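# Fold glasses arms, close the case, leave it flat

## Task

Fold both temple arms of the glasses lying in the open case. Then close the case with the glasses inside and leave it resting flat on the table. It only counts as done if it stays that way after the robot lets go, and nothing may be knocked or dropped off the table.

## Robot and tools

Robot: two arms, left_arm and right_arm, each with a two-finger gripper and a wrist camera. Scene frame: origin on the table top midway between the arms, +z up, +x out over the table. left_arm sits on the +y side, with its base at (+0.010, +0.327, 0) m. right_arm's base is at (+0.027, -0.275, 0) m. The arm names say nothing about image sides. Each gripper has its own axes. The fingers point along its +z and close along its y. The reported end_effector_position is the spot between the finger pads, roughly 1 cm short of the tips.

The row format, shared by execute_actions and move: 14 numbers, each from -1 to 1. The first 7 are for left_arm (dx, dy, dz, rx, ry, rz, opening), and the next 7 are the same for right_arm. Always send all 14, even when one arm stays idle. dx..rz are an offset, not a pose. They are measured in that gripper's own axes from its pose at the start of the action. Scale: 1.0 equals 0.6 m of translation or 180 degrees of rotation. rx, ry and rz form a single rotation vector. The opening is absolute: +1 is fully open (0.094 m) and -1 is shut. You may add 12 optional numbers from 0 to 1, making 26. These scale each joint's stiffness: left_arm's 6 joints, then right_arm's 6, in Joint positions order. A stiffness setting stays in force until you change it.

execute_actions(actions): a list of up to 15 actions, run in order. Each action is a table of up to 15 rows, one row per control step of 1/30 s. An action lasts 15 steps (0.5 s), and a shorter table repeats its final row. Every row in an action is measured from the pose at that action's start, so the rows do not add up. For the first action of a call, the start is the last pose a result reported. An empty list just returns the current state and images.

move(target, speed, blocking): target is one row as above. Its offset is taken from the pose in the most recent result that showed one. Each gripper travels in a straight line toward its target, and both arms finish together, in 0.5 to 10 s. Anything left after 10 s is not reached. speed is the top path speed in m/s, 0.002 to 0.5 (default 0.25), and turning is capped at twice that value in rad/s. Paths ignore obstacles and the other arm. Grippers lag, may stray and can overshoot speed, especially near full reach. Faster contact hits harder, and aiming past a contact presses harder. The opening is sent when the move begins. With blocking=false you get a result after 0.5 s while the motion continues. Use wait(0) to check it, and do not send other actions or moves until a result shows it ended (or call stop). The result adds a "move:" line with the outcome and each gripper's distance from its target. Outcomes include done, off_target, moving, held and fault. If only one arm is named, the other finished fine. limits=paced means a sent pose was clipped. limits=held means a check blocked some steps, after which the arm may surge faster than speed.

wait(seconds): 0 to 10. Lets time pass with both arms holding their last command. It returns early if a running move ends.

stop(): brakes a running move, which needs some stopping distance. The fingers keep moving.

zoom_image(camera, region): camera is cam_high, cam_left_wrist or cam_right_wrist. region is [x0, y0, x1, y1] in pixels of that camera's latest image, at most 504x504, with (0,0) at the top-left. Image sizes: cam_high 896x504, wrist cameras 616x616. Camera calibrations are supplied and may be slightly off.

read_manual(section): returns only the URDF licence texts ("licences"). It does not move anything.

finished_scene(scene): ends the current scene (give its number) and grades it. It cannot be undone. Replying without any tool call also ends everything.

Motion limits: at each step a command is clipped to within 70 mm and 16 degrees of the measured pose. A far target can take several actions, and after an action the arm only goes on to its last clipped pose. The inverse kinematics puts position ahead of orientation. Elbows stop just short of straight. Joint ranges (rad): waist ±2.880, shoulder 0 to 3.142, elbow 0 to 3.019, wrist pitch -1.693 to 1.571, wrist yaw ±1.571, wrist roll ±2.094.

Results: a state line gives each gripper's position (m) and quat_wxyz in the scene frame. Printed positions can be off, more so at long reach. "Hand target" lines show where the controller is now steering. A "pose unreachable" line means a clearance check altered or blocked that arm's command. Action results list per-step positions, with HELD marking steps that were held back. grip_measured is the finger opening on the command scale. The last Joint positions value is the opening in metres. Joint torques are raw drive outputs, noisy and offset. Also watch for MOTOR HOT (from 85 °C) and FAULT or OVER-TEMPERATURE FAULT lines. At 100 °C that arm goes limp and falls.

Practical points: arms usually settle a centimetre or more low, and repeated zero offsets let them sink. To keep an arm in place, make the first call of each reply send the offset back to the pose you want, then send zeros. Aim higher if it still sags. To grip, command an opening about 0.03 below grip_measured, or less for a lighter hold. Each pad pushes about 50–62 N, less on very thin parts, and briefly more on first contact. Opening readings may be off by about 1 mm. The robot holds its last command while you think. Occasional tugs or pushes may disturb held or loose items. Avoid: arms striking or pressing each other, knocking anything off the table, drops, slips, slams and hard pushes, and holding loads long enough to overheat. The case must end closed and flat with nothing supporting it.

Each tool is called after ">>>" in YAML: its name, and indented under it one key for each argument.

## Session

>>> execute_actions:
  actions: []

Scene clock: 0.00 s.
left_arm: end_effector_position=(+0.1094, +0.6503, +0.2378) grip_measured=+1.000 end_effector_quat_wxyz=(-0.014, +0.992, -0.126, +0.004) | right_arm: end_effector_position=(+0.2818, -0.2385, +0.1491) grip_measured=+1.000 end_effector_quat_wxyz=(+0.121, -0.395, +0.891, -0.187)
Joint positions: left_arm=[ 1.374  1.206  1.14  -1.476  0.004 -1.612  0.094] | right_arm=[ 0.4    0.823  0.615 -1.095  0.365 -0.498  0.094]
Joint velocities: left_arm=[-0.015  0.005  0.002  0.007 -0.037 -0.022  0.   ] | right_arm=[-0.015 -0.015 -0.012 -0.007 -0.007  0.051  0.   ]
Joint torques (N m, as the arm reports them, + toward a larger angle): no reading
Motor temperatures (°C, as the motors report them): left_arm=[16 15 19 16 15 17] | right_arm=[18 16 18 17 17 17]
Hand target (left_arm): +0.112, +0.657, +0.250; -0.031, +0.992, -0.126, +0.007
Hand target (right_arm): +0.288, -0.236, +0.158; +0.130, -0.393, +0.891, -0.187
Joint stiffness scale: left_arm=[1. 1. 1. 1. 1. 1.] | right_arm=[1. 1. 1. 1. 1. 1.]

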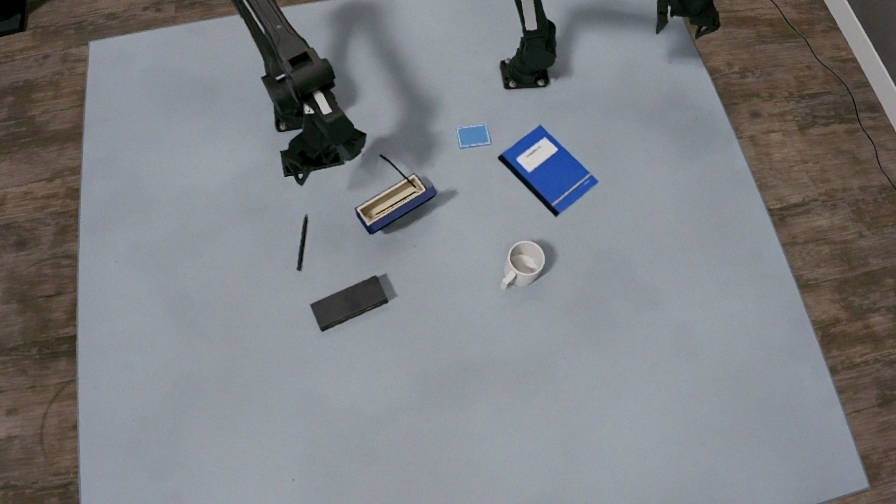

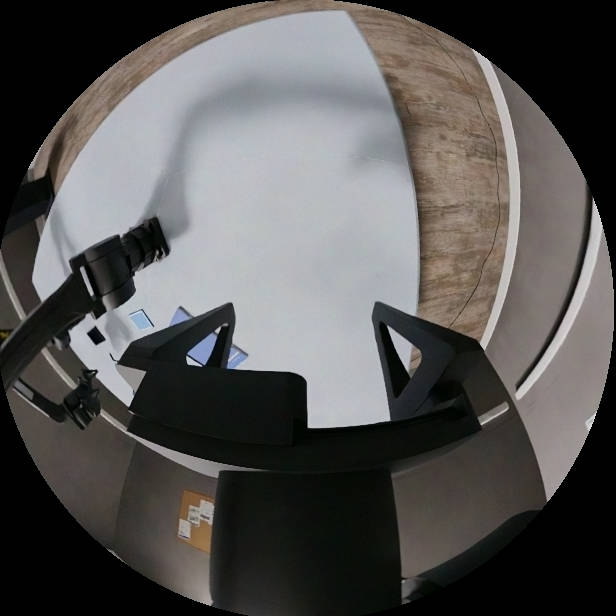

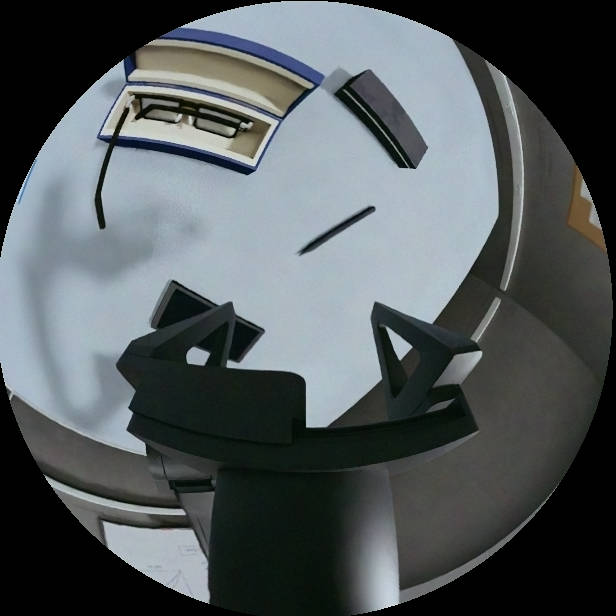

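>>> zoom_image:
  camera: "cam_high"
  region: [330, 130, 470, 250]

>>> zoom_image:
  camera: "cam_right_wrist"
  region: [60, 20, 340, 240]

Region (330, 130, 470, 250) of cam_high's 896x504 image, scaled by 3.600, with more detail than that image has; it fills the top 432 rows of this view, and the rest is white.

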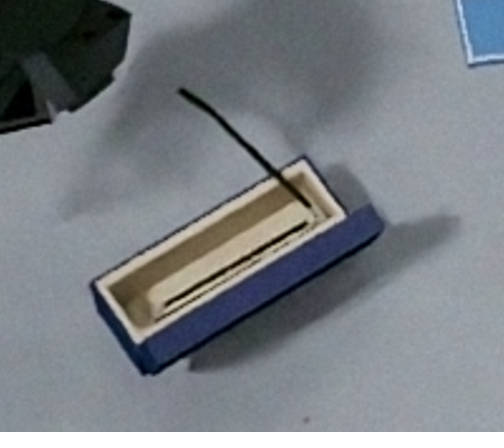

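Region (60, 20, 340, 240) of cam_right_wrist's 616x616 image, scaled by 1.800, with more detail than that image has; it fills the top 396 rows of this view, and the rest is white.

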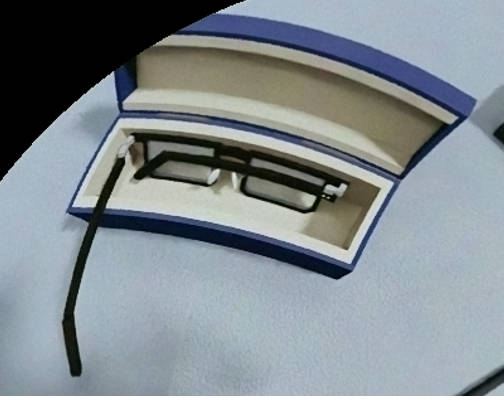

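>>> move:
  target: [0.512,0.849,0.03,0,0,0.792,-1,-0.115,0.002,-0.122,-0.134,0.0525,0.136,-1]
  speed: 0.35

Scene clock: 10.60 s.
left_arm: end_effector_position=(+0.2590, +0.0885, +0.2040) grip_measured=-0.978 end_effector_quat_wxyz=(-0.011, -0.213, +0.977, +0.004) | right_arm: end_effector_position=(+0.2890, -0.1703, +0.2022) grip_measured=-0.993 end_effector_quat_wxyz=(-0.009, -0.206, +0.978, -0.004)
Joint positions: left_arm=[-0.659  1.264  1.1   -1.426  0.013 -1.186  0.001] | right_arm=[ 0.4    1.093  0.962 -1.458  0.005 -0.029  0.   ]
Joint velocities: left_arm=[ 0.005 -0.015  0.012 -0.007 -0.037  0.007 -0.   ] | right_arm=[-0.005 -0.044 -0.002 -0.012 -0.051  0.081  0.001]
Joint torques (N m, as the arm reports them, + toward a larger angle): left_arm=[-2.41 -8.07 10.29  0.69 -0.08  0.22] | right_arm=[-0.04 -5.21 13.01 -0.57 -0.07  0.03]
Motor temperatures (°C, as the motors report them): left_arm=[16 16 21 16 15 17] | right_arm=[18 16 22 17 17 17]
Hand target (left_arm): +0.269, +0.074, +0.220; +0.002, -0.199, +0.980, -0.016
Hand target (right_arm): +0.300, -0.167, +0.217; -0.000, -0.197, +0.980, -0.000
Off the commanded pose (left_arm): 0.022 m, 3 deg.
Off the commanded pose (right_arm): 0.020 m, 1 deg.
Joint stiffness scale: left_arm=[1. 1. 1. 1. 1. 1.] | right_arm=[1. 1. 1. 1. 1. 1.]
move: off_target (left_arm, right_arm)
camera_calibration (this result's frames):
cam_left_wrist: T_world_to_cam=[[0.413289, -0.910551, -0.00937943, -0.0213408], [-0.726787, -0.336052, 0.59904, 0.0959621], [-0.548609, -0.24076, -0.800664, 0.448956], [0, 0, 0, 1]] pos_world=[0.324865, 0.120907, 0.301778]
cam_right_wrist: T_world_to_cam=[[0.399848, -0.916562, 0.00598991, -0.271077], [-0.733007, -0.315835, 0.602452, 0.0395561], [-0.550293, -0.24528, -0.798132, 0.404292], [0, 0, 0, 1]] pos_world=[0.359863, -0.136801, 0.300471]

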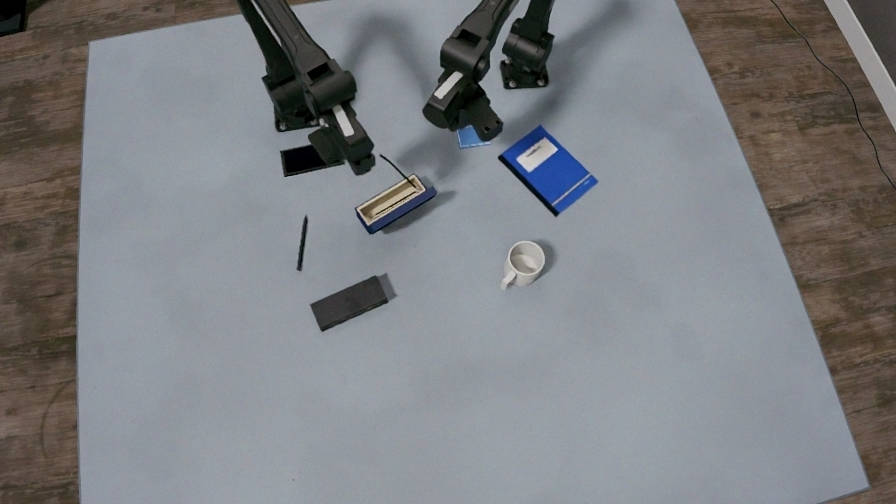

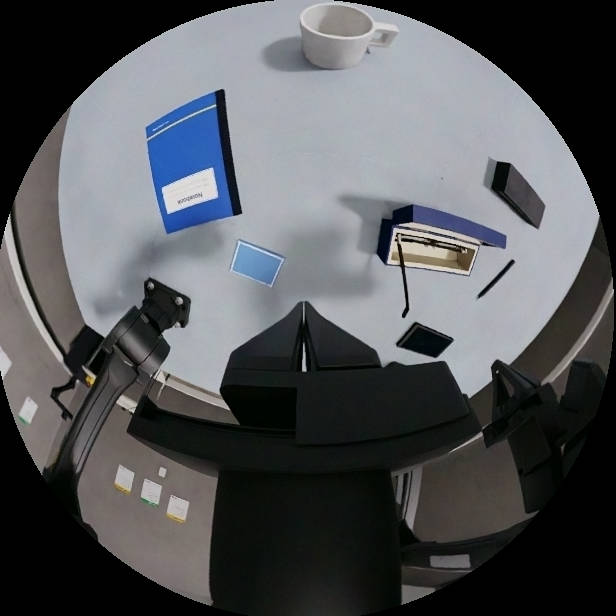

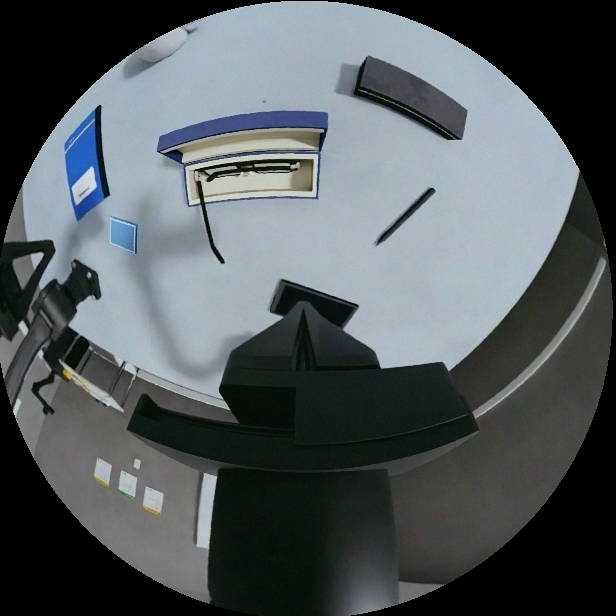

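>>> zoom_image:
  camera: "cam_right_wrist"
  region: [140, 90, 350, 280]

>>> zoom_image:
  camera: "cam_left_wrist"
  region: [340, 180, 540, 340]

Region (140, 90, 350, 280) of cam_right_wrist's 616x616 image, scaled by 2.400, with more detail than that image has; it fills the top 456 rows of this view, and the rest is white.

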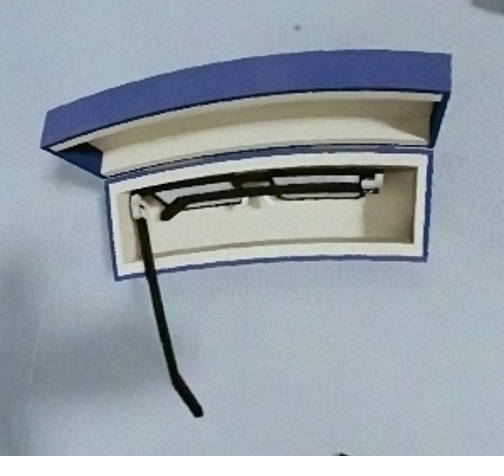

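Region (340, 180, 540, 340) of cam_left_wrist's 616x616 image, scaled by 2.520, with more detail than that image has; it fills the top 403 rows of this view, and the rest is white.

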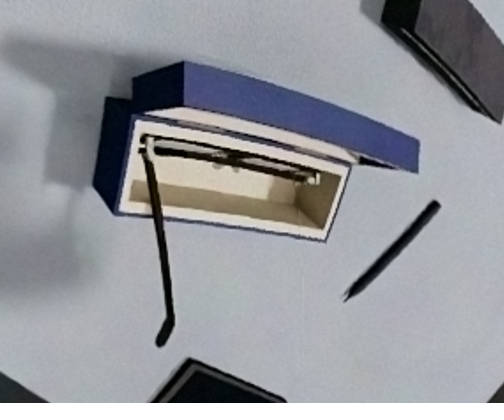

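>>> move:
  target: [0,0.15,-0.03,0,0,0,-1,-0.03,0.207,0.095,0,0,-0.078,0.3]
  speed: 0.2

Scene clock: 15.90 s.
left_arm: end_effector_position=(+0.2226, +0.1663, +0.2196) grip_measured=-0.978 end_effector_quat_wxyz=(-0.013, -0.217, +0.976, +0.007) | right_arm: end_effector_position=(+0.2521, -0.0524, +0.1479) grip_measured=+0.298 end_effector_quat_wxyz=(-0.014, -0.329, +0.944, +0.001)
Joint positions: left_arm=[-0.542  1.049  0.978 -1.527  0.009 -1.076  0.001] | right_arm=[ 0.79   1.229  0.919 -1.285 -0.013  0.105  0.061]
Joint velocities: left_arm=[-0.005  0.005 -0.002 -0.002 -0.022  0.037 -0.   ] | right_arm=[-0.005 -0.005 -0.002  0.007 -0.051  0.007 -0.   ]
Joint torques (N m, as the arm reports them, + toward a larger angle): left_arm=[-0.44 -6.32  7.31 -0.11 -0.29  0.25] | right_arm=[ 1.12 -7.09  7.91  0.8  -0.01  0.06]
Motor temperatures (°C, as the motors report them): left_arm=[16 16 22 16 15 17] | right_arm=[18 16 23 17 17 17]
Hand target (left_arm): +0.223, +0.170, +0.225; -0.009, -0.213, +0.977, +0.005
Hand target (right_arm): +0.252, -0.050, +0.142; -0.014, -0.324, +0.946, +0.002
Off the commanded pose (left_arm): 0.005 m, 1 deg.
Off the commanded pose (right_arm): 0.005 m, 1 deg.
Joint stiffness scale: left_arm=[1. 1. 1. 1. 1. 1.] | right_arm=[1. 1. 1. 1. 1. 1.]
move: done
camera_calibration (this result's frames):
cam_left_wrist: T_world_to_cam=[[0.419761, -0.907474, -0.0170645, 0.0644613], [-0.721196, -0.344893, 0.600771, 0.086173], [-0.55107, -0.239873, -0.799239, 0.460298], [0, 0, 0, 1]] pos_world=[0.288746, 0.198631, 0.317218]
cam_right_wrist: T_world_to_cam=[[0.618288, -0.785907, -0.00838798, -0.194004], [-0.621232, -0.495217, 0.607314, 0.0441549], [-0.481446, -0.370284, -0.794418, 0.3451], [0, 0, 0, 1]] pos_world=[0.313528, -0.00281828, 0.24571]

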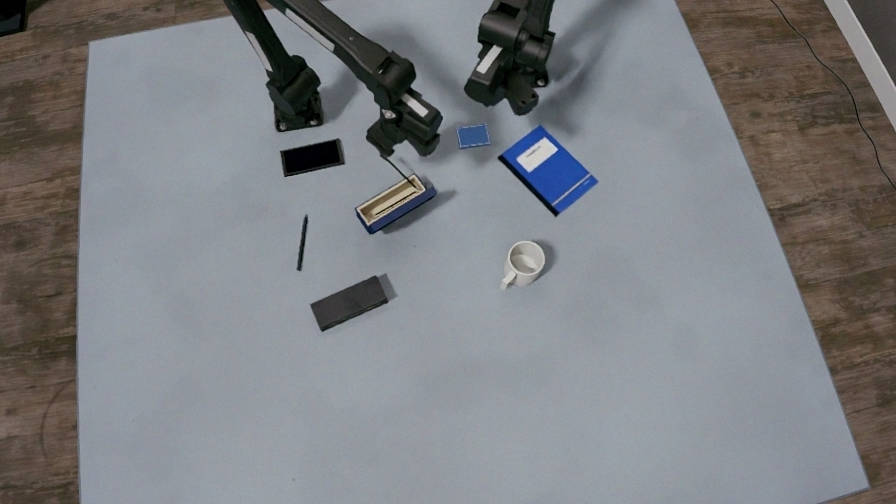

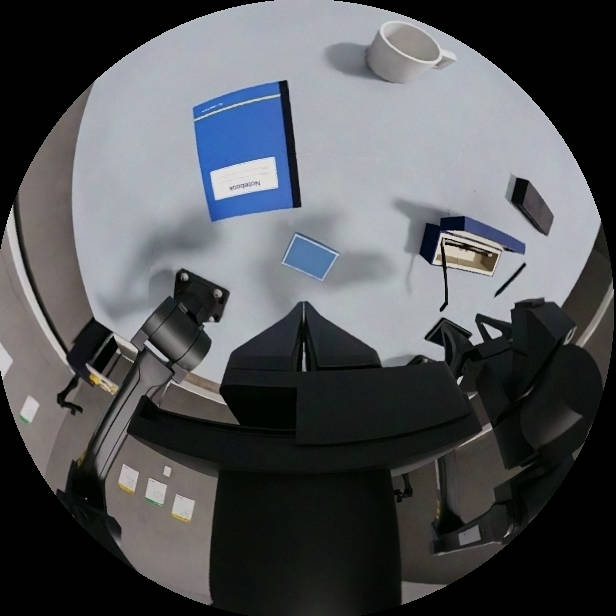

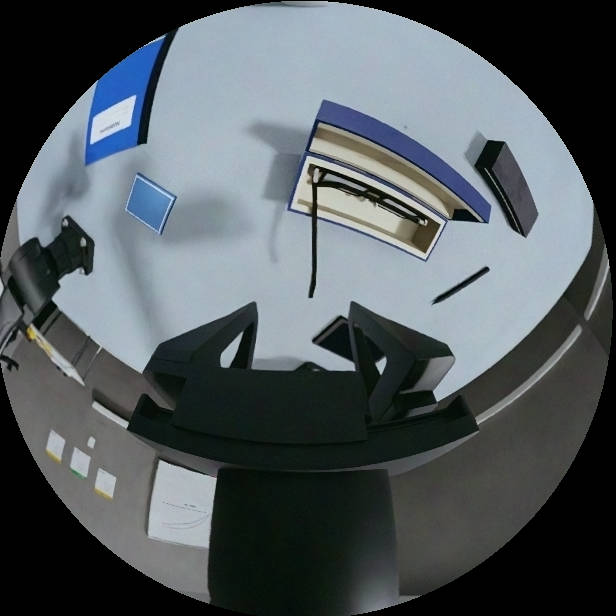

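>>> move:
  target: [0,0,-0.008,0,0,0,-1,-0.018,-0.015,0.1,0,0,0,-0.2]
  speed: 0.12

>>> zoom_image:
  camera: "cam_right_wrist"
  region: [200, 100, 500, 400]

>>> zoom_image:
  camera: "cam_left_wrist"
  region: [380, 180, 600, 400]

Scene clock: 18.03 s.
left_arm: end_effector_position=(+0.2212, +0.1673, +0.2185) grip_measured=-0.978 end_effector_quat_wxyz=(-0.015, -0.215, +0.976, +0.010) | right_arm: end_effector_position=(+0.2614, -0.0521, +0.0927) grip_measured=-0.198 end_effector_quat_wxyz=(-0.014, -0.329, +0.944, +0.001)
Joint positions: left_arm=[-0.542  1.049  0.975 -1.53   0.009 -1.073  0.001] | right_arm=[ 0.77   1.312  0.834 -1.118 -0.013  0.086  0.038]
Joint velocities: left_arm=[ 0.005 -0.015 -0.012 -0.012  0.022 -0.051 -0.001] | right_arm=[-0.005 -0.005  0.012  0.002  0.066  0.007 -0.   ]
Joint torques (N m, as the arm reports them, + toward a larger angle): left_arm=[-1.52 -5.56  8.05 -0.12 -0.15  0.03] | right_arm=[-0.65 -8.13  7.82  0.77  0.16 -0.15]
Motor temperatures (°C, as the motors report them): left_arm=[16 16 23 16 15 17] | right_arm=[18 16 23 17 17 17]
Hand target (left_arm): +0.223, +0.166, +0.224; -0.013, -0.217, +0.976, +0.007
Hand target (right_arm): +0.265, -0.054, +0.087; -0.013, -0.329, +0.944, +0.000
Off the commanded pose (left_arm): 0.006 m, 0 deg.
Off the commanded pose (right_arm): 0.006 m, 0 deg.
Joint stiffness scale: left_arm=[1. 1. 1. 1. 1. 1.] | right_arm=[1. 1. 1. 1. 1. 1.]
move: done
camera_calibration (this result's frames):
cam_left_wrist: T_world_to_cam=[[0.416887, -0.908675, -0.0226843, 0.0679818], [-0.719094, -0.344969, 0.603241, 0.0852227], [-0.555975, -0.235171, -0.797237, 0.458768], [0, 0, 0, 1]] pos_world=[0.288006, 0.199061, 0.315879]
cam_right_wrist: T_world_to_cam=[[0.617676, -0.786383, -0.00879025, -0.199811], [-0.621194, -0.494719, 0.607759, 0.0835793], [-0.48228, -0.369938, -0.794073, 0.305995], [0, 0, 0, 1]] pos_world=[0.322913, -0.00258041, 0.19043]

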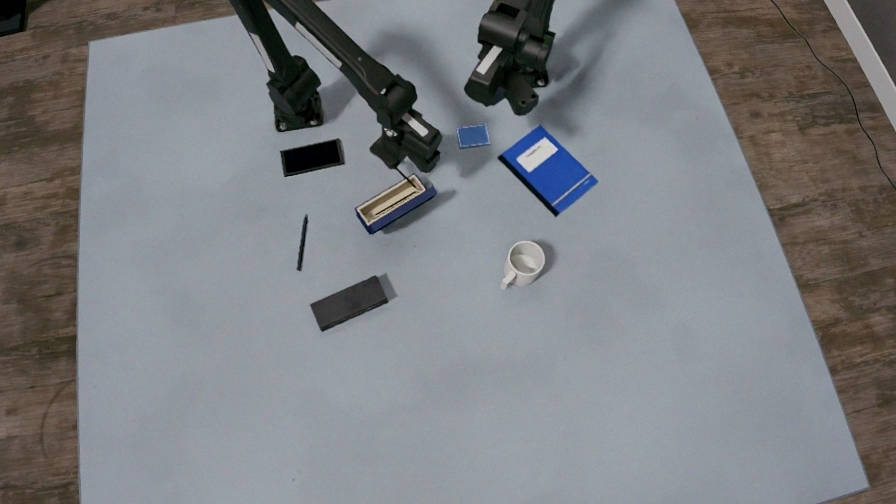

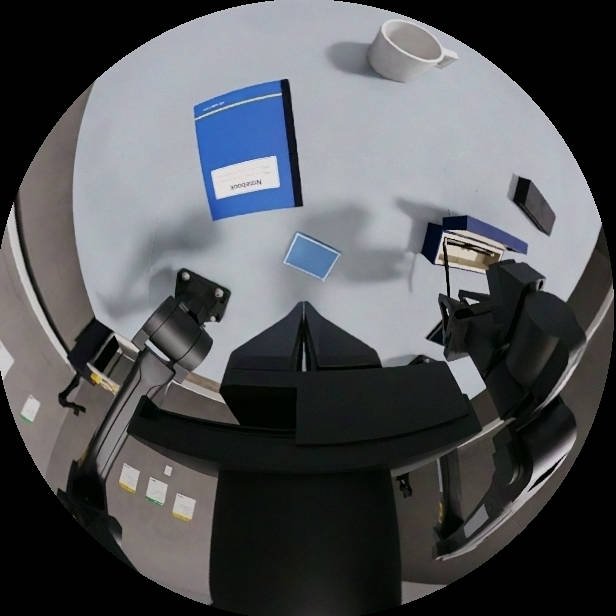

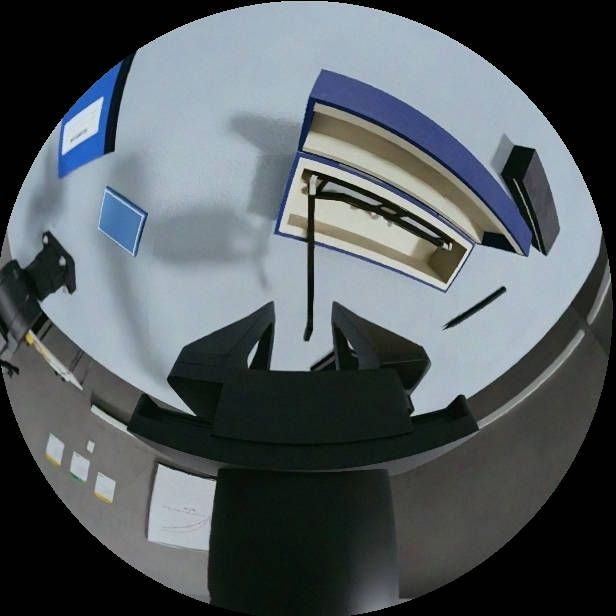

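Region (200, 100, 500, 400) of cam_right_wrist's 616x616 image, scaled by 1.680, with more detail than that image has.

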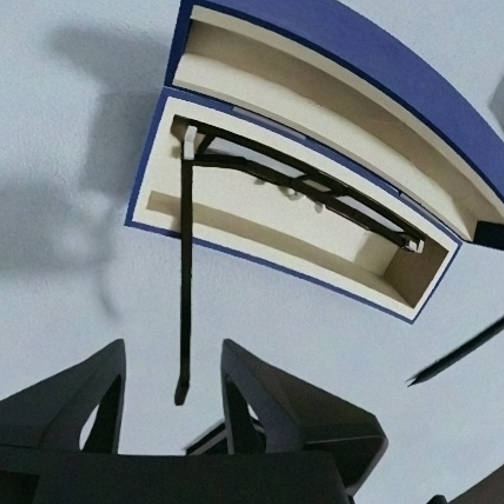

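Region (380, 180, 600, 400) of cam_left_wrist's 616x616 image, scaled by 2.291, with more detail than that image has.

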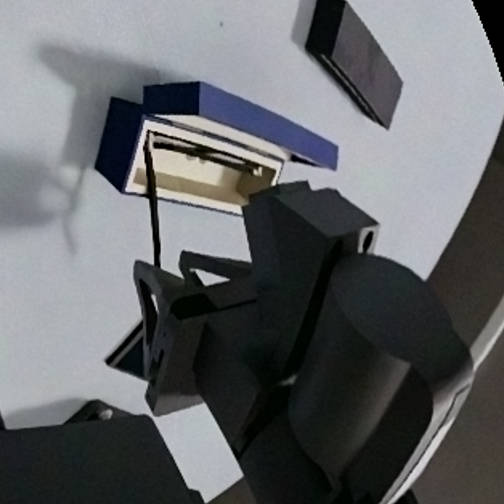

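>>> move:
  target: [0,0,-0.008,0,0,0,-1,0,-0.007,0.035,0,0,0,-0.2]
  speed: 0.08

>>> move:
  target: [0,0,0,0,0,0,-1,0,0,0,0,0,0,-1]

>>> zoom_image:
  camera: "cam_right_wrist"
  region: [200, 100, 500, 400]

Scene clock: 19.37 s.
left_arm: end_effector_position=(+0.2199, +0.1683, +0.2174) grip_measured=-0.978 end_effector_quat_wxyz=(-0.017, -0.215, +0.976, +0.012) | right_arm: end_effector_position=(+0.2610, -0.0525, +0.0796) grip_measured=-0.198 end_effector_quat_wxyz=(-0.011, -0.329, +0.944, +0.002)
Joint positions: left_arm=[-0.542  1.049  0.971 -1.534  0.009 -1.073  0.001] | right_arm=[ 0.77   1.325  0.807 -1.071 -0.013  0.085  0.038]
Joint velocities: left_arm=[-0.015 -0.015  0.002  0.012 -0.095  0.051  0.   ] | right_arm=[-0.005 -0.005  0.002 -0.012  0.022 -0.022  0.   ]
Joint torques (N m, as the arm reports them, + toward a larger angle): left_arm=[-1.58 -5.63  8.01 -0.1  -0.16  0.07] | right_arm=[-0.87 -7.38  7.28  0.94  0.12 -0.14]
Motor temperatures (°C, as the motors report them): left_arm=[16 16 23 16 15 17] | right_arm=[18 16 23 17 17 17]
Hand target (left_arm): +0.221, +0.167, +0.223; -0.015, -0.215, +0.976, +0.010
Hand target (right_arm): +0.263, -0.056, +0.072; -0.014, -0.329, +0.944, +0.001
Off the commanded pose (left_arm): 0.006 m, 0 deg.
Off the commanded pose (right_arm): 0.009 m, 0 deg.
Joint stiffness scale: left_arm=[1. 1. 1. 1. 1. 1.] | right_arm=[1. 1. 1. 1. 1. 1.]
move: done
camera_calibration (this result's frames):
cam_left_wrist: T_world_to_cam=[[0.416754, -0.908577, -0.0283688, 0.07068], [-0.715948, -0.347308, 0.605636, 0.0844434], [-0.56012, -0.232091, -0.795236, 0.457333], [0, 0, 0, 1]] pos_world=[0.287162, 0.199689, 0.314551]
cam_right_wrist: T_world_to_cam=[[0.618624, -0.78563, -0.0094645, -0.200129], [-0.623812, -0.498456, 0.601997, 0.0920612], [-0.477665, -0.366505, -0.798442, 0.294579], [0, 0, 0, 1]] pos_world=[0.321944, -0.00337424, 0.17789]

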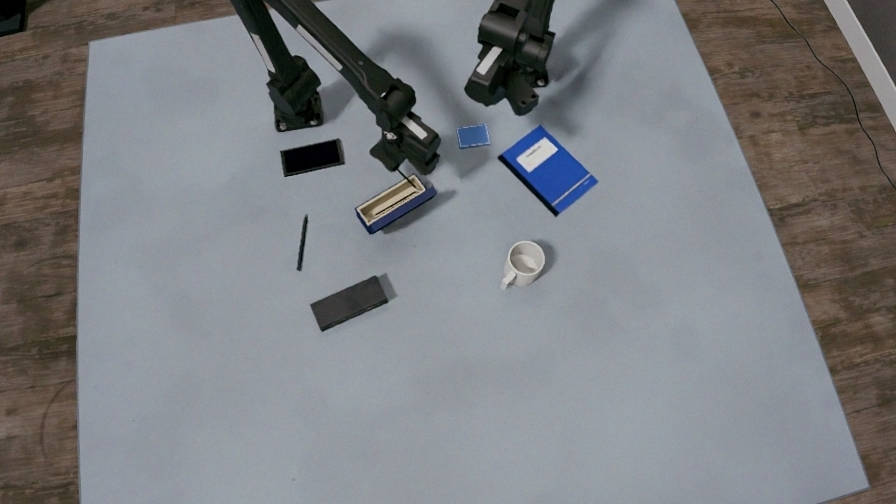

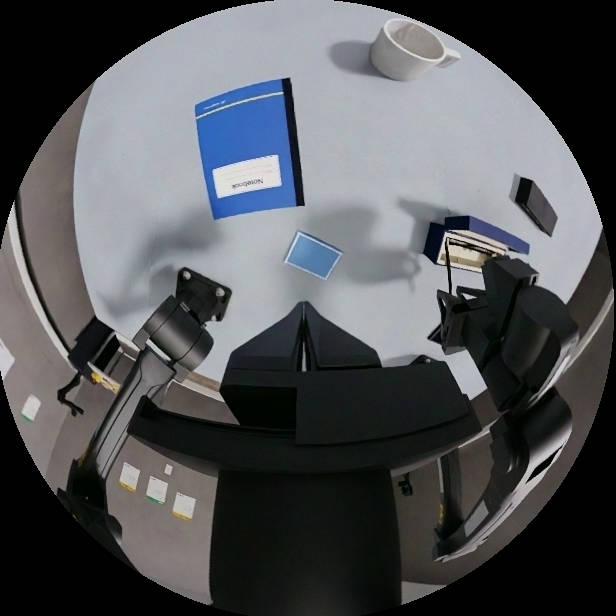

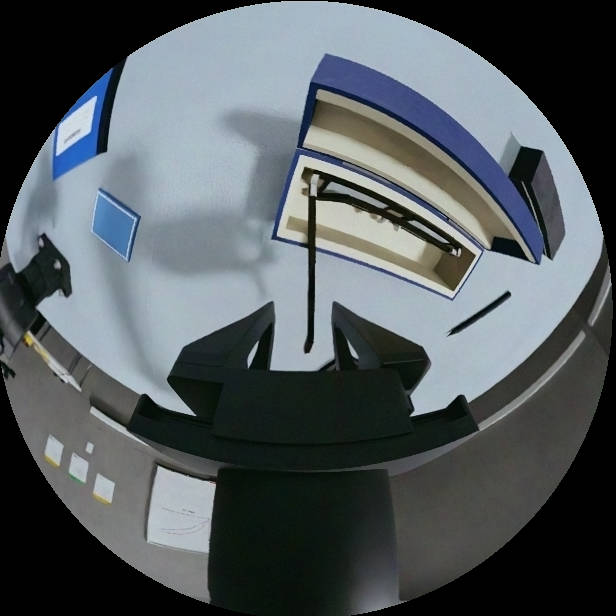

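Scene clock: 19.87 s.
left_arm: end_effector_position=(+0.2187, +0.1692, +0.2154) grip_measured=-0.978 end_effector_quat_wxyz=(-0.019, -0.215, +0.976, +0.014) | right_arm: end_effector_position=(+0.2610, -0.0525, +0.0796) grip_measured=-0.952 end_effector_quat_wxyz=(-0.011, -0.329, +0.944, +0.002)
Joint positions: left_arm=[-0.542  1.049  0.966 -1.534  0.009 -1.073  0.001] | right_arm=[ 0.77   1.325  0.807 -1.071 -0.013  0.085  0.002]
Joint velocities: left_arm=[-0.005 -0.005 -0.007  0.002 -0.081  0.007 -0.   ] | right_arm=[ 0.005 -0.005  0.002 -0.002 -0.081 -0.022 -0.   ]
Joint torques (N m, as the arm reports them, + toward a larger angle): left_arm=[-1.43 -5.76  7.37  0.28 -0.15  0.05] | right_arm=[ 0.65 -8.4   8.01  0.17  0.09 -0.03]
Motor temperatures (°C, as the motors report them): left_arm=[16 16 23 16 15 17] | right_arm=[18 16 23 17 17 17]
Hand target (left_arm): +0.220, +0.168, +0.217; -0.017, -0.215, +0.976, +0.012
Hand target (right_arm): +0.261, -0.052, +0.080; -0.011, -0.329, +0.944, +0.002
Off the commanded pose (left_arm): 0.002 m, 0 deg.
Off the commanded pose (right_arm): 0.000 m, 0 deg.
Joint stiffness scale: left_arm=[1. 1. 1. 1. 1. 1.] | right_arm=[1. 1. 1. 1. 1. 1.]
move: done
camera_calibration (this result's frames):
cam_left_wrist: T_world_to_cam=[[0.416622, -0.908479, -0.0330493, 0.0729382], [-0.713348, -0.34924, 0.60759, 0.0844349], [-0.563525, -0.22956, -0.793563, 0.455259], [0, 0, 0, 1]] pos_world=[0.286393, 0.20026, 0.312385]
cam_right_wrist: T_world_to_cam=[[0.618624, -0.78563, -0.0094645, -0.200129], [-0.623812, -0.498456, 0.601997, 0.0920612], [-0.477665, -0.366505, -0.798442, 0.294579], [0, 0, 0, 1]] pos_world=[0.321944, -0.00337424, 0.17789]

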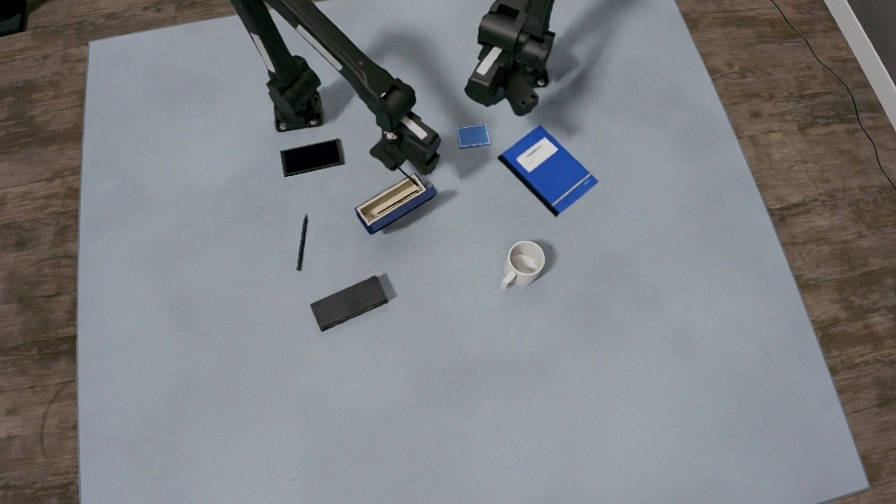

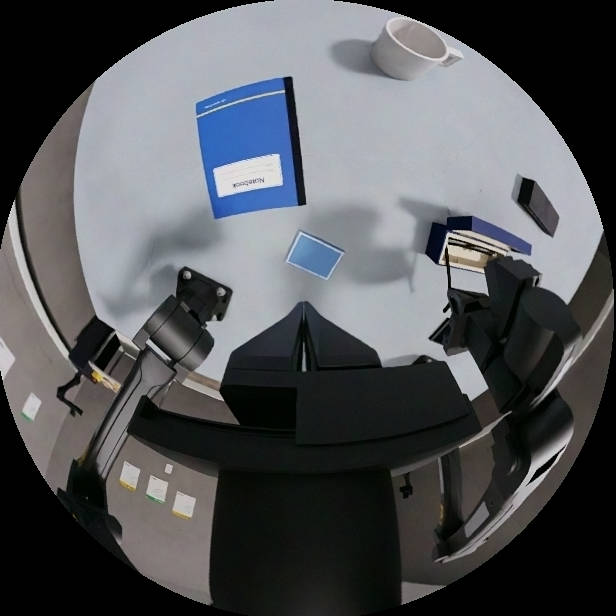

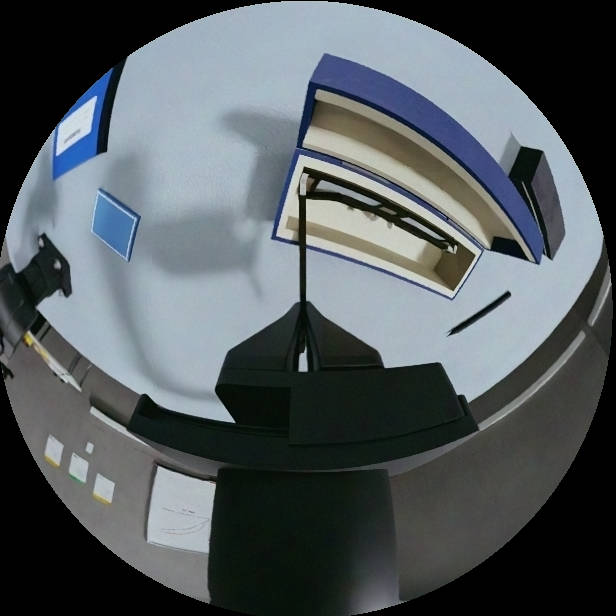

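Region (200, 100, 500, 400) of cam_right_wrist's 616x616 image, scaled by 1.680, with more detail than that image has.

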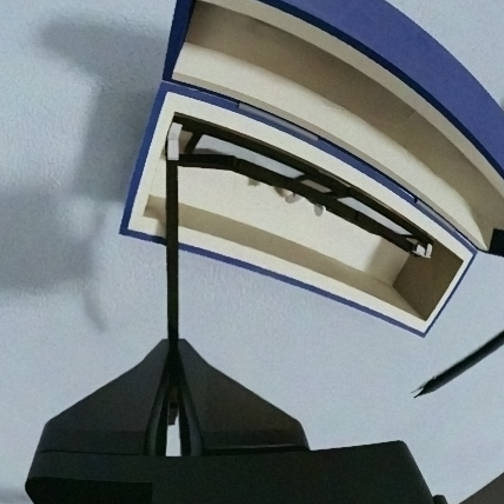

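>>> move:
  target: [0,0,-0.008,0,0,0,-1,-0.0113,-0.055,-0.01,0,0,-0.139,-1]
  speed: 0.1

>>> move:
  target: [0,0,0,0,0,0,-1,-0.0113,-0.055,-0.005,0,0,-0.139,-1]
  speed: 0.1

>>> zoom_image:
  camera: "cam_right_wrist"
  region: [150, 100, 500, 400]

Scene clock: 23.57 s.
left_arm: end_effector_position=(+0.2169, +0.1705, +0.2137) grip_measured=-0.978 end_effector_quat_wxyz=(-0.021, -0.215, +0.976, +0.017) | right_arm: end_effector_position=(+0.2800, -0.0744, +0.0796) grip_measured=-0.952 end_effector_quat_wxyz=(-0.009, -0.523, +0.852, +0.004)
Joint positions: left_arm=[-0.542  1.049  0.961 -1.537  0.009 -1.073  0.001] | right_arm=[ 0.681  1.325  0.807 -1.071 -0.011 -0.434  0.002]
Joint velocities: left_arm=[-0.005  0.005  0.002 -0.007  0.037  0.007  0.001] | right_arm=[-0.024  0.005 -0.012 -0.017  0.022  0.007  0.   ]
Joint torques (N m, as the arm reports them, + toward a larger angle): left_arm=[-1.46 -5.56  8.13 -0.2  -0.15  0.06] | right_arm=[-0.49 -7.9   9.84 -0.57  0.18 -0.17]
Motor temperatures (°C, as the motors report them): left_arm=[16 16 23 16 15 17] | right_arm=[18 17 23 17 17 17]
Hand target (left_arm): +0.219, +0.169, +0.220; -0.019, -0.215, +0.976, +0.014
Hand target (right_arm): +0.287, -0.074, +0.086; -0.009, -0.526, +0.851, +0.003
Off the commanded pose (left_arm): 0.007 m, 0 deg.
Off the commanded pose (right_arm): 0.009 m, 0 deg.
Joint stiffness scale: left_arm=[1. 1. 1. 1. 1. 1.] | right_arm=[1. 1. 1. 1. 1. 1.]
move: done
camera_calibration (this result's frames):
cam_left_wrist: T_world_to_cam=[[0.416375, -0.908295, -0.0404025, 0.0764207], [-0.709245, -0.35229, 0.610625, 0.0836897], [-0.568861, -0.225594, -0.790888, 0.453053], [0, 0, 0, 1]] pos_world=[0.285261, 0.201102, 0.310299]
cam_right_wrist: T_world_to_cam=[[0.889717, -0.45625, -0.0154703, -0.280066], [-0.358138, -0.718605, 0.596107, 0.00275151], [-0.283091, -0.524826, -0.802756, 0.229747], [0, 0, 0, 1]] pos_world=[0.315204, -0.00522558, 0.178458]

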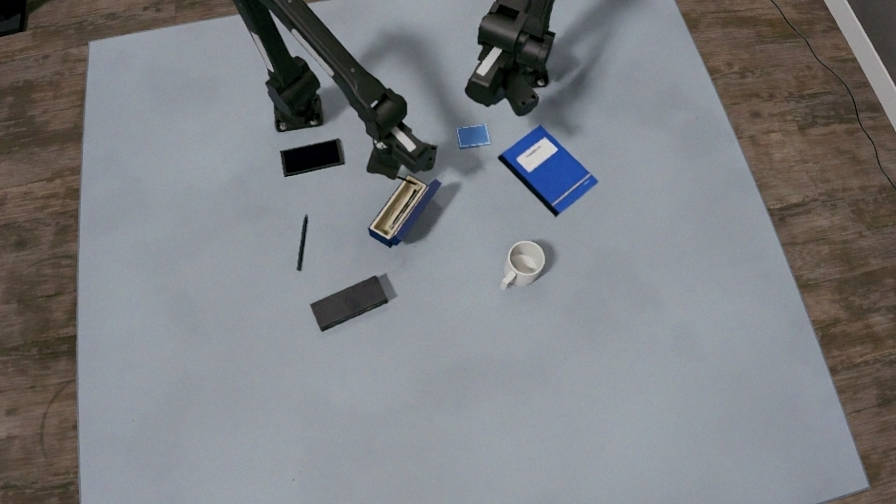

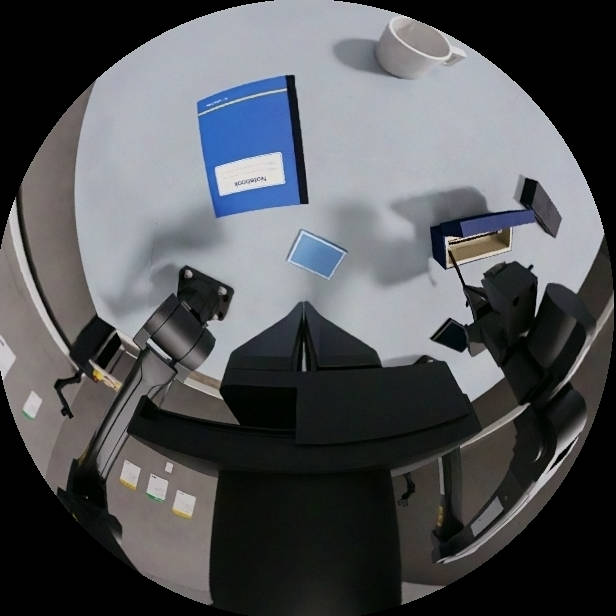

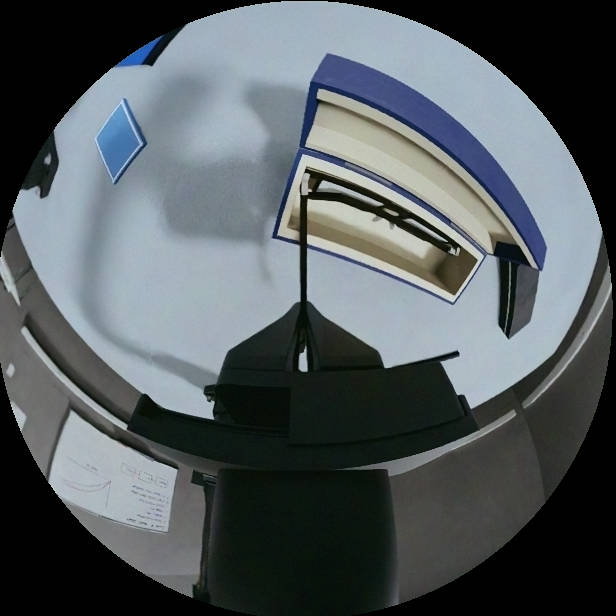

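Scene clock: 26.13 s.
left_arm: end_effector_position=(+0.2157, +0.1714, +0.2117) grip_measured=-0.978 end_effector_quat_wxyz=(-0.023, -0.215, +0.976, +0.019) | right_arm: end_effector_position=(+0.2984, -0.0877, +0.0772) grip_measured=-0.952 end_effector_quat_wxyz=(+0.012, +0.693, -0.721, -0.008)
Joint positions: left_arm=[-0.542  1.049  0.956 -1.537  0.009 -1.073  0.001] | right_arm=[ 0.615  1.353  0.826 -1.071 -0.011 -0.929  0.002]
Joint velocities: left_arm=[ 0.005  0.005  0.012  0.007  0.007 -0.037  0.   ] | right_arm=[-0.005  0.005  0.007  0.017 -0.022 -0.007 -0.   ]
Joint torques (N m, as the arm reports them, + toward a larger angle): left_arm=[-1.54 -5.7   7.34  0.23 -0.15  0.05] | right_arm=[-1.13 -7.05 10.88 -0.08  0.16 -0.22]
Motor temperatures (°C, as the motors report them): left_arm=[16 16 23 16 15 17] | right_arm=[18 17 23 17 17 17]
Hand target (left_arm): +0.217, +0.171, +0.214; -0.021, -0.215, +0.976, +0.017
Hand target (right_arm): +0.313, -0.084, +0.082; +0.007, +0.695, -0.719, -0.005
Off the commanded pose (left_arm): 0.002 m, 0 deg.
Off the commanded pose (right_arm): 0.016 m, 1 deg.
Joint stiffness scale: left_arm=[1. 1. 1. 1. 1. 1.] | right_arm=[1. 1. 1. 1. 1. 1.]
move: off_target (right_arm)
camera_calibration (this result's frames):
cam_left_wrist: T_world_to_cam=[[0.416192, -0.908159, -0.0450803, 0.0786586], [-0.706624, -0.354238, 0.612534, 0.0837111], [-0.572247, -0.223077, -0.789158, 0.450958], [0, 0, 0, 1]] pos_world=[0.284475, 0.201686, 0.308147]
cam_right_wrist: T_world_to_cam=[[0.99866, -0.044709, -0.0260771, -0.29819], [-0.0205719, -0.805189, 0.592661, -0.106886], [-0.0474943, -0.59133, -0.80503, 0.150074], [0, 0, 0, 1]] pos_world=[0.302719, -0.0106518, 0.176385]

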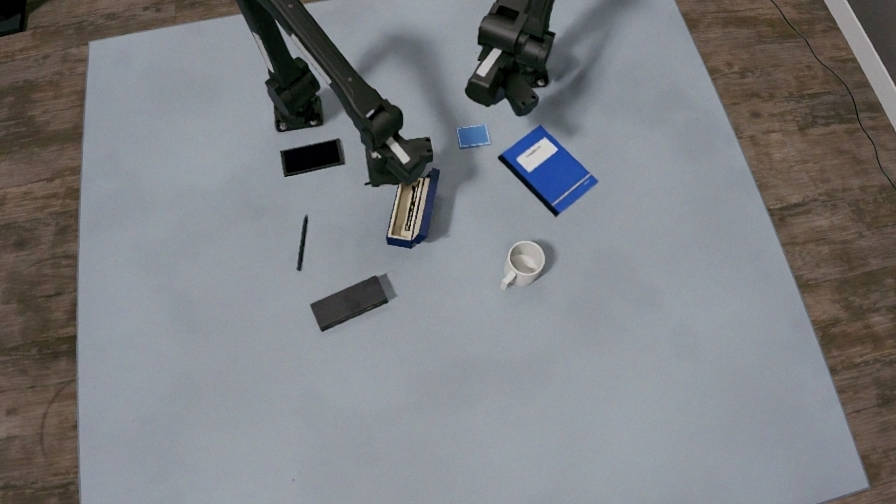

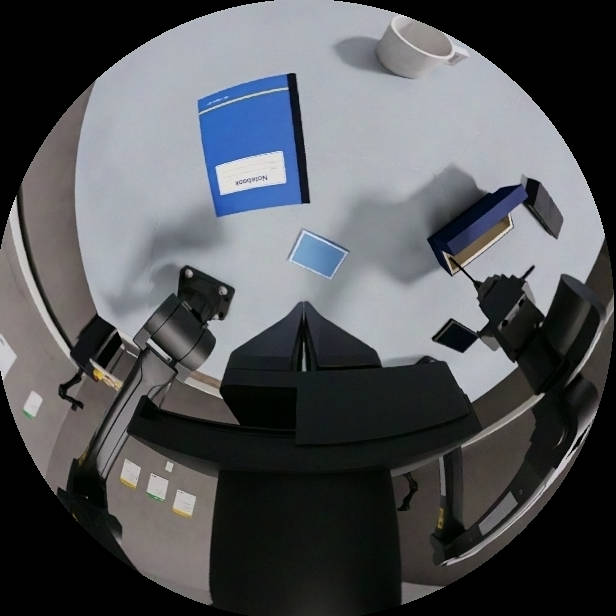

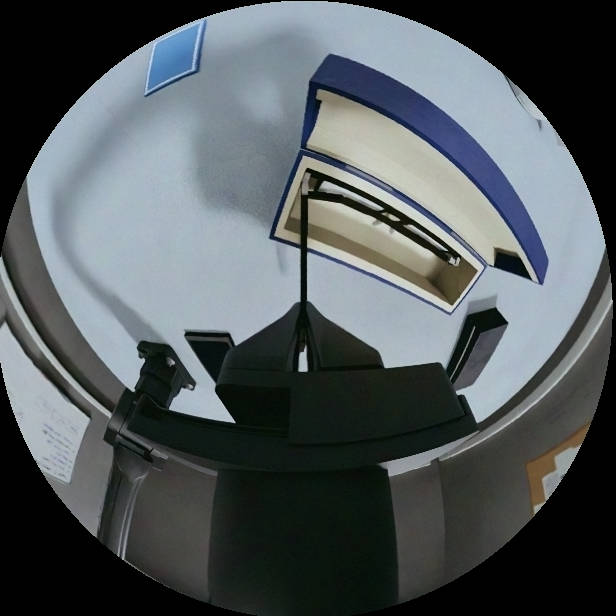

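Region (150, 100, 500, 400) of cam_right_wrist's 616x616 image, scaled by 1.440, with more detail than that image has; it fills the top 432 rows of this view, and the rest is white.

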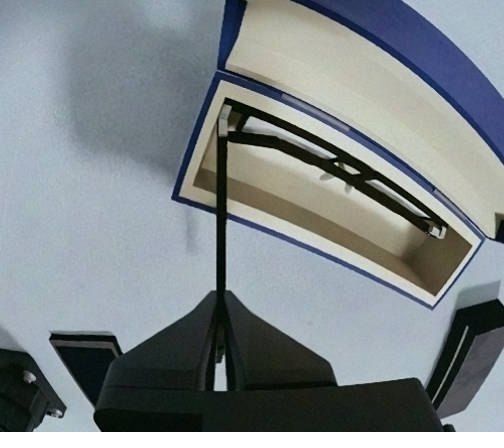

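>>> move:
  target: [-0.24,-0.395,0.29,0.298,0.08,0.152,-1,0,0,-0.005,0,0,0,-1]
  speed: 0.2

Scene clock: 34.80 s.
left_arm: end_effector_position=(+0.4127, +0.0249, +0.0218) grip_measured=-0.978 end_effector_quat_wxyz=(-0.067, +0.020, +0.894, -0.444) | right_arm: end_effector_position=(+0.2986, -0.0876, +0.0775) grip_measured=-0.952 end_effector_quat_wxyz=(+0.012, +0.693, -0.720, -0.008)
Joint positions: left_arm=[-0.273  1.825  0.988 -0.474  0.904 -0.452  0.001] | right_arm=[ 0.615  1.352  0.826 -1.071 -0.011 -0.932  0.002]
Joint velocities: left_arm=[-0.005 -0.015 -0.002  0.002 -0.007  0.007  0.001] | right_arm=[ 0.005 -0.015 -0.002 -0.007 -0.037  0.022  0.001]
Joint torques (N m, as the arm reports them, + toward a larger angle): left_arm=[ -0.26 -12.84   7.44   1.55   0.22   0.36] | right_arm=[ 0.56 -9.04  8.3  -0.28  0.    0.01]
Motor temperatures (°C, as the motors report them): left_arm=[16 16 23 16 15 17] | right_arm=[18 17 24 17 17 17]
Hand target (left_arm): +0.432, +0.025, +0.020; -0.049, +0.027, +0.893, -0.446
Hand target (right_arm): +0.299, -0.088, +0.080; +0.012, +0.693, -0.721, -0.008
Off the commanded pose (left_arm): 0.024 m, 3 deg.
Off the commanded pose (right_arm): 0.003 m, 0 deg.
Joint stiffness scale: left_arm=[1. 1. 1. 1. 1. 1.] | right_arm=[1. 1. 1. 1. 1. 1.]
move: off_target (left_arm)
camera_calibration (this result's frames):
cam_left_wrist: T_world_to_cam=[[0.0198724, -0.603155, 0.797376, -0.00732561], [-0.724214, 0.541156, 0.427393, 0.276353], [-0.689289, -0.585964, -0.426059, 0.430586], [0, 0, 0, 1]] pos_world=[0.497082, 0.0983394, 0.0711851]
cam_right_wrist: T_world_to_cam=[[0.998799, -0.0420246, -0.0251806, -0.298223], [-0.0189723, -0.805669, 0.592062, -0.107473], [-0.0451684, -0.590873, -0.805499, 0.149821], [0, 0, 0, 1]] pos_world=[0.302593, -0.0105951, 0.176802]

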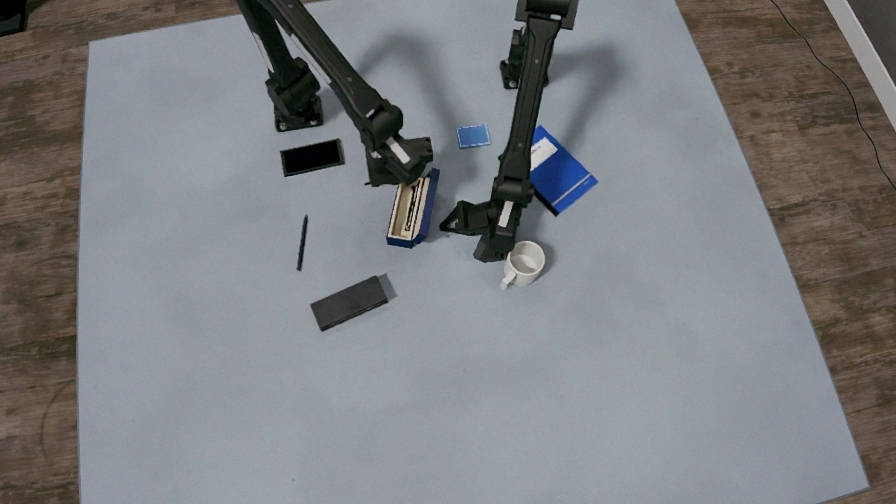

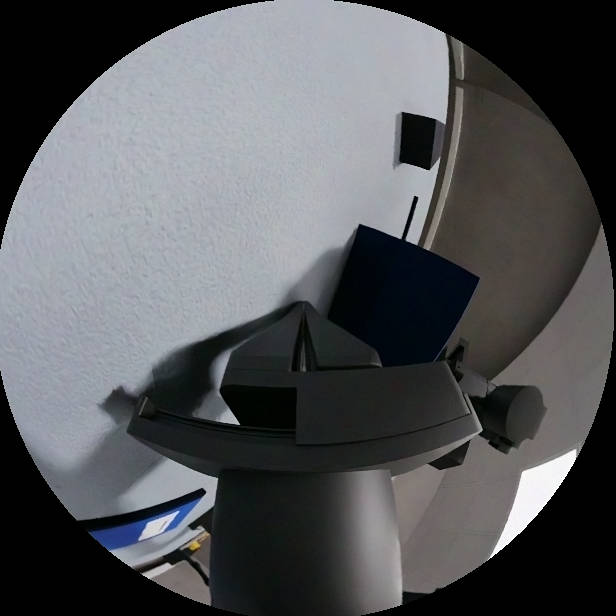

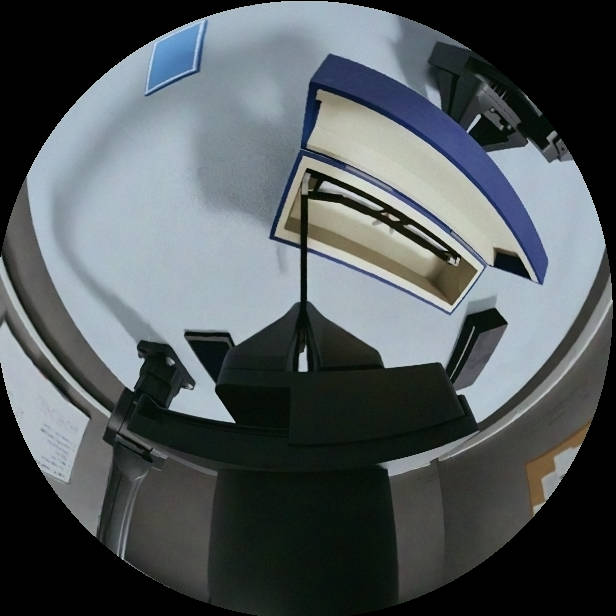

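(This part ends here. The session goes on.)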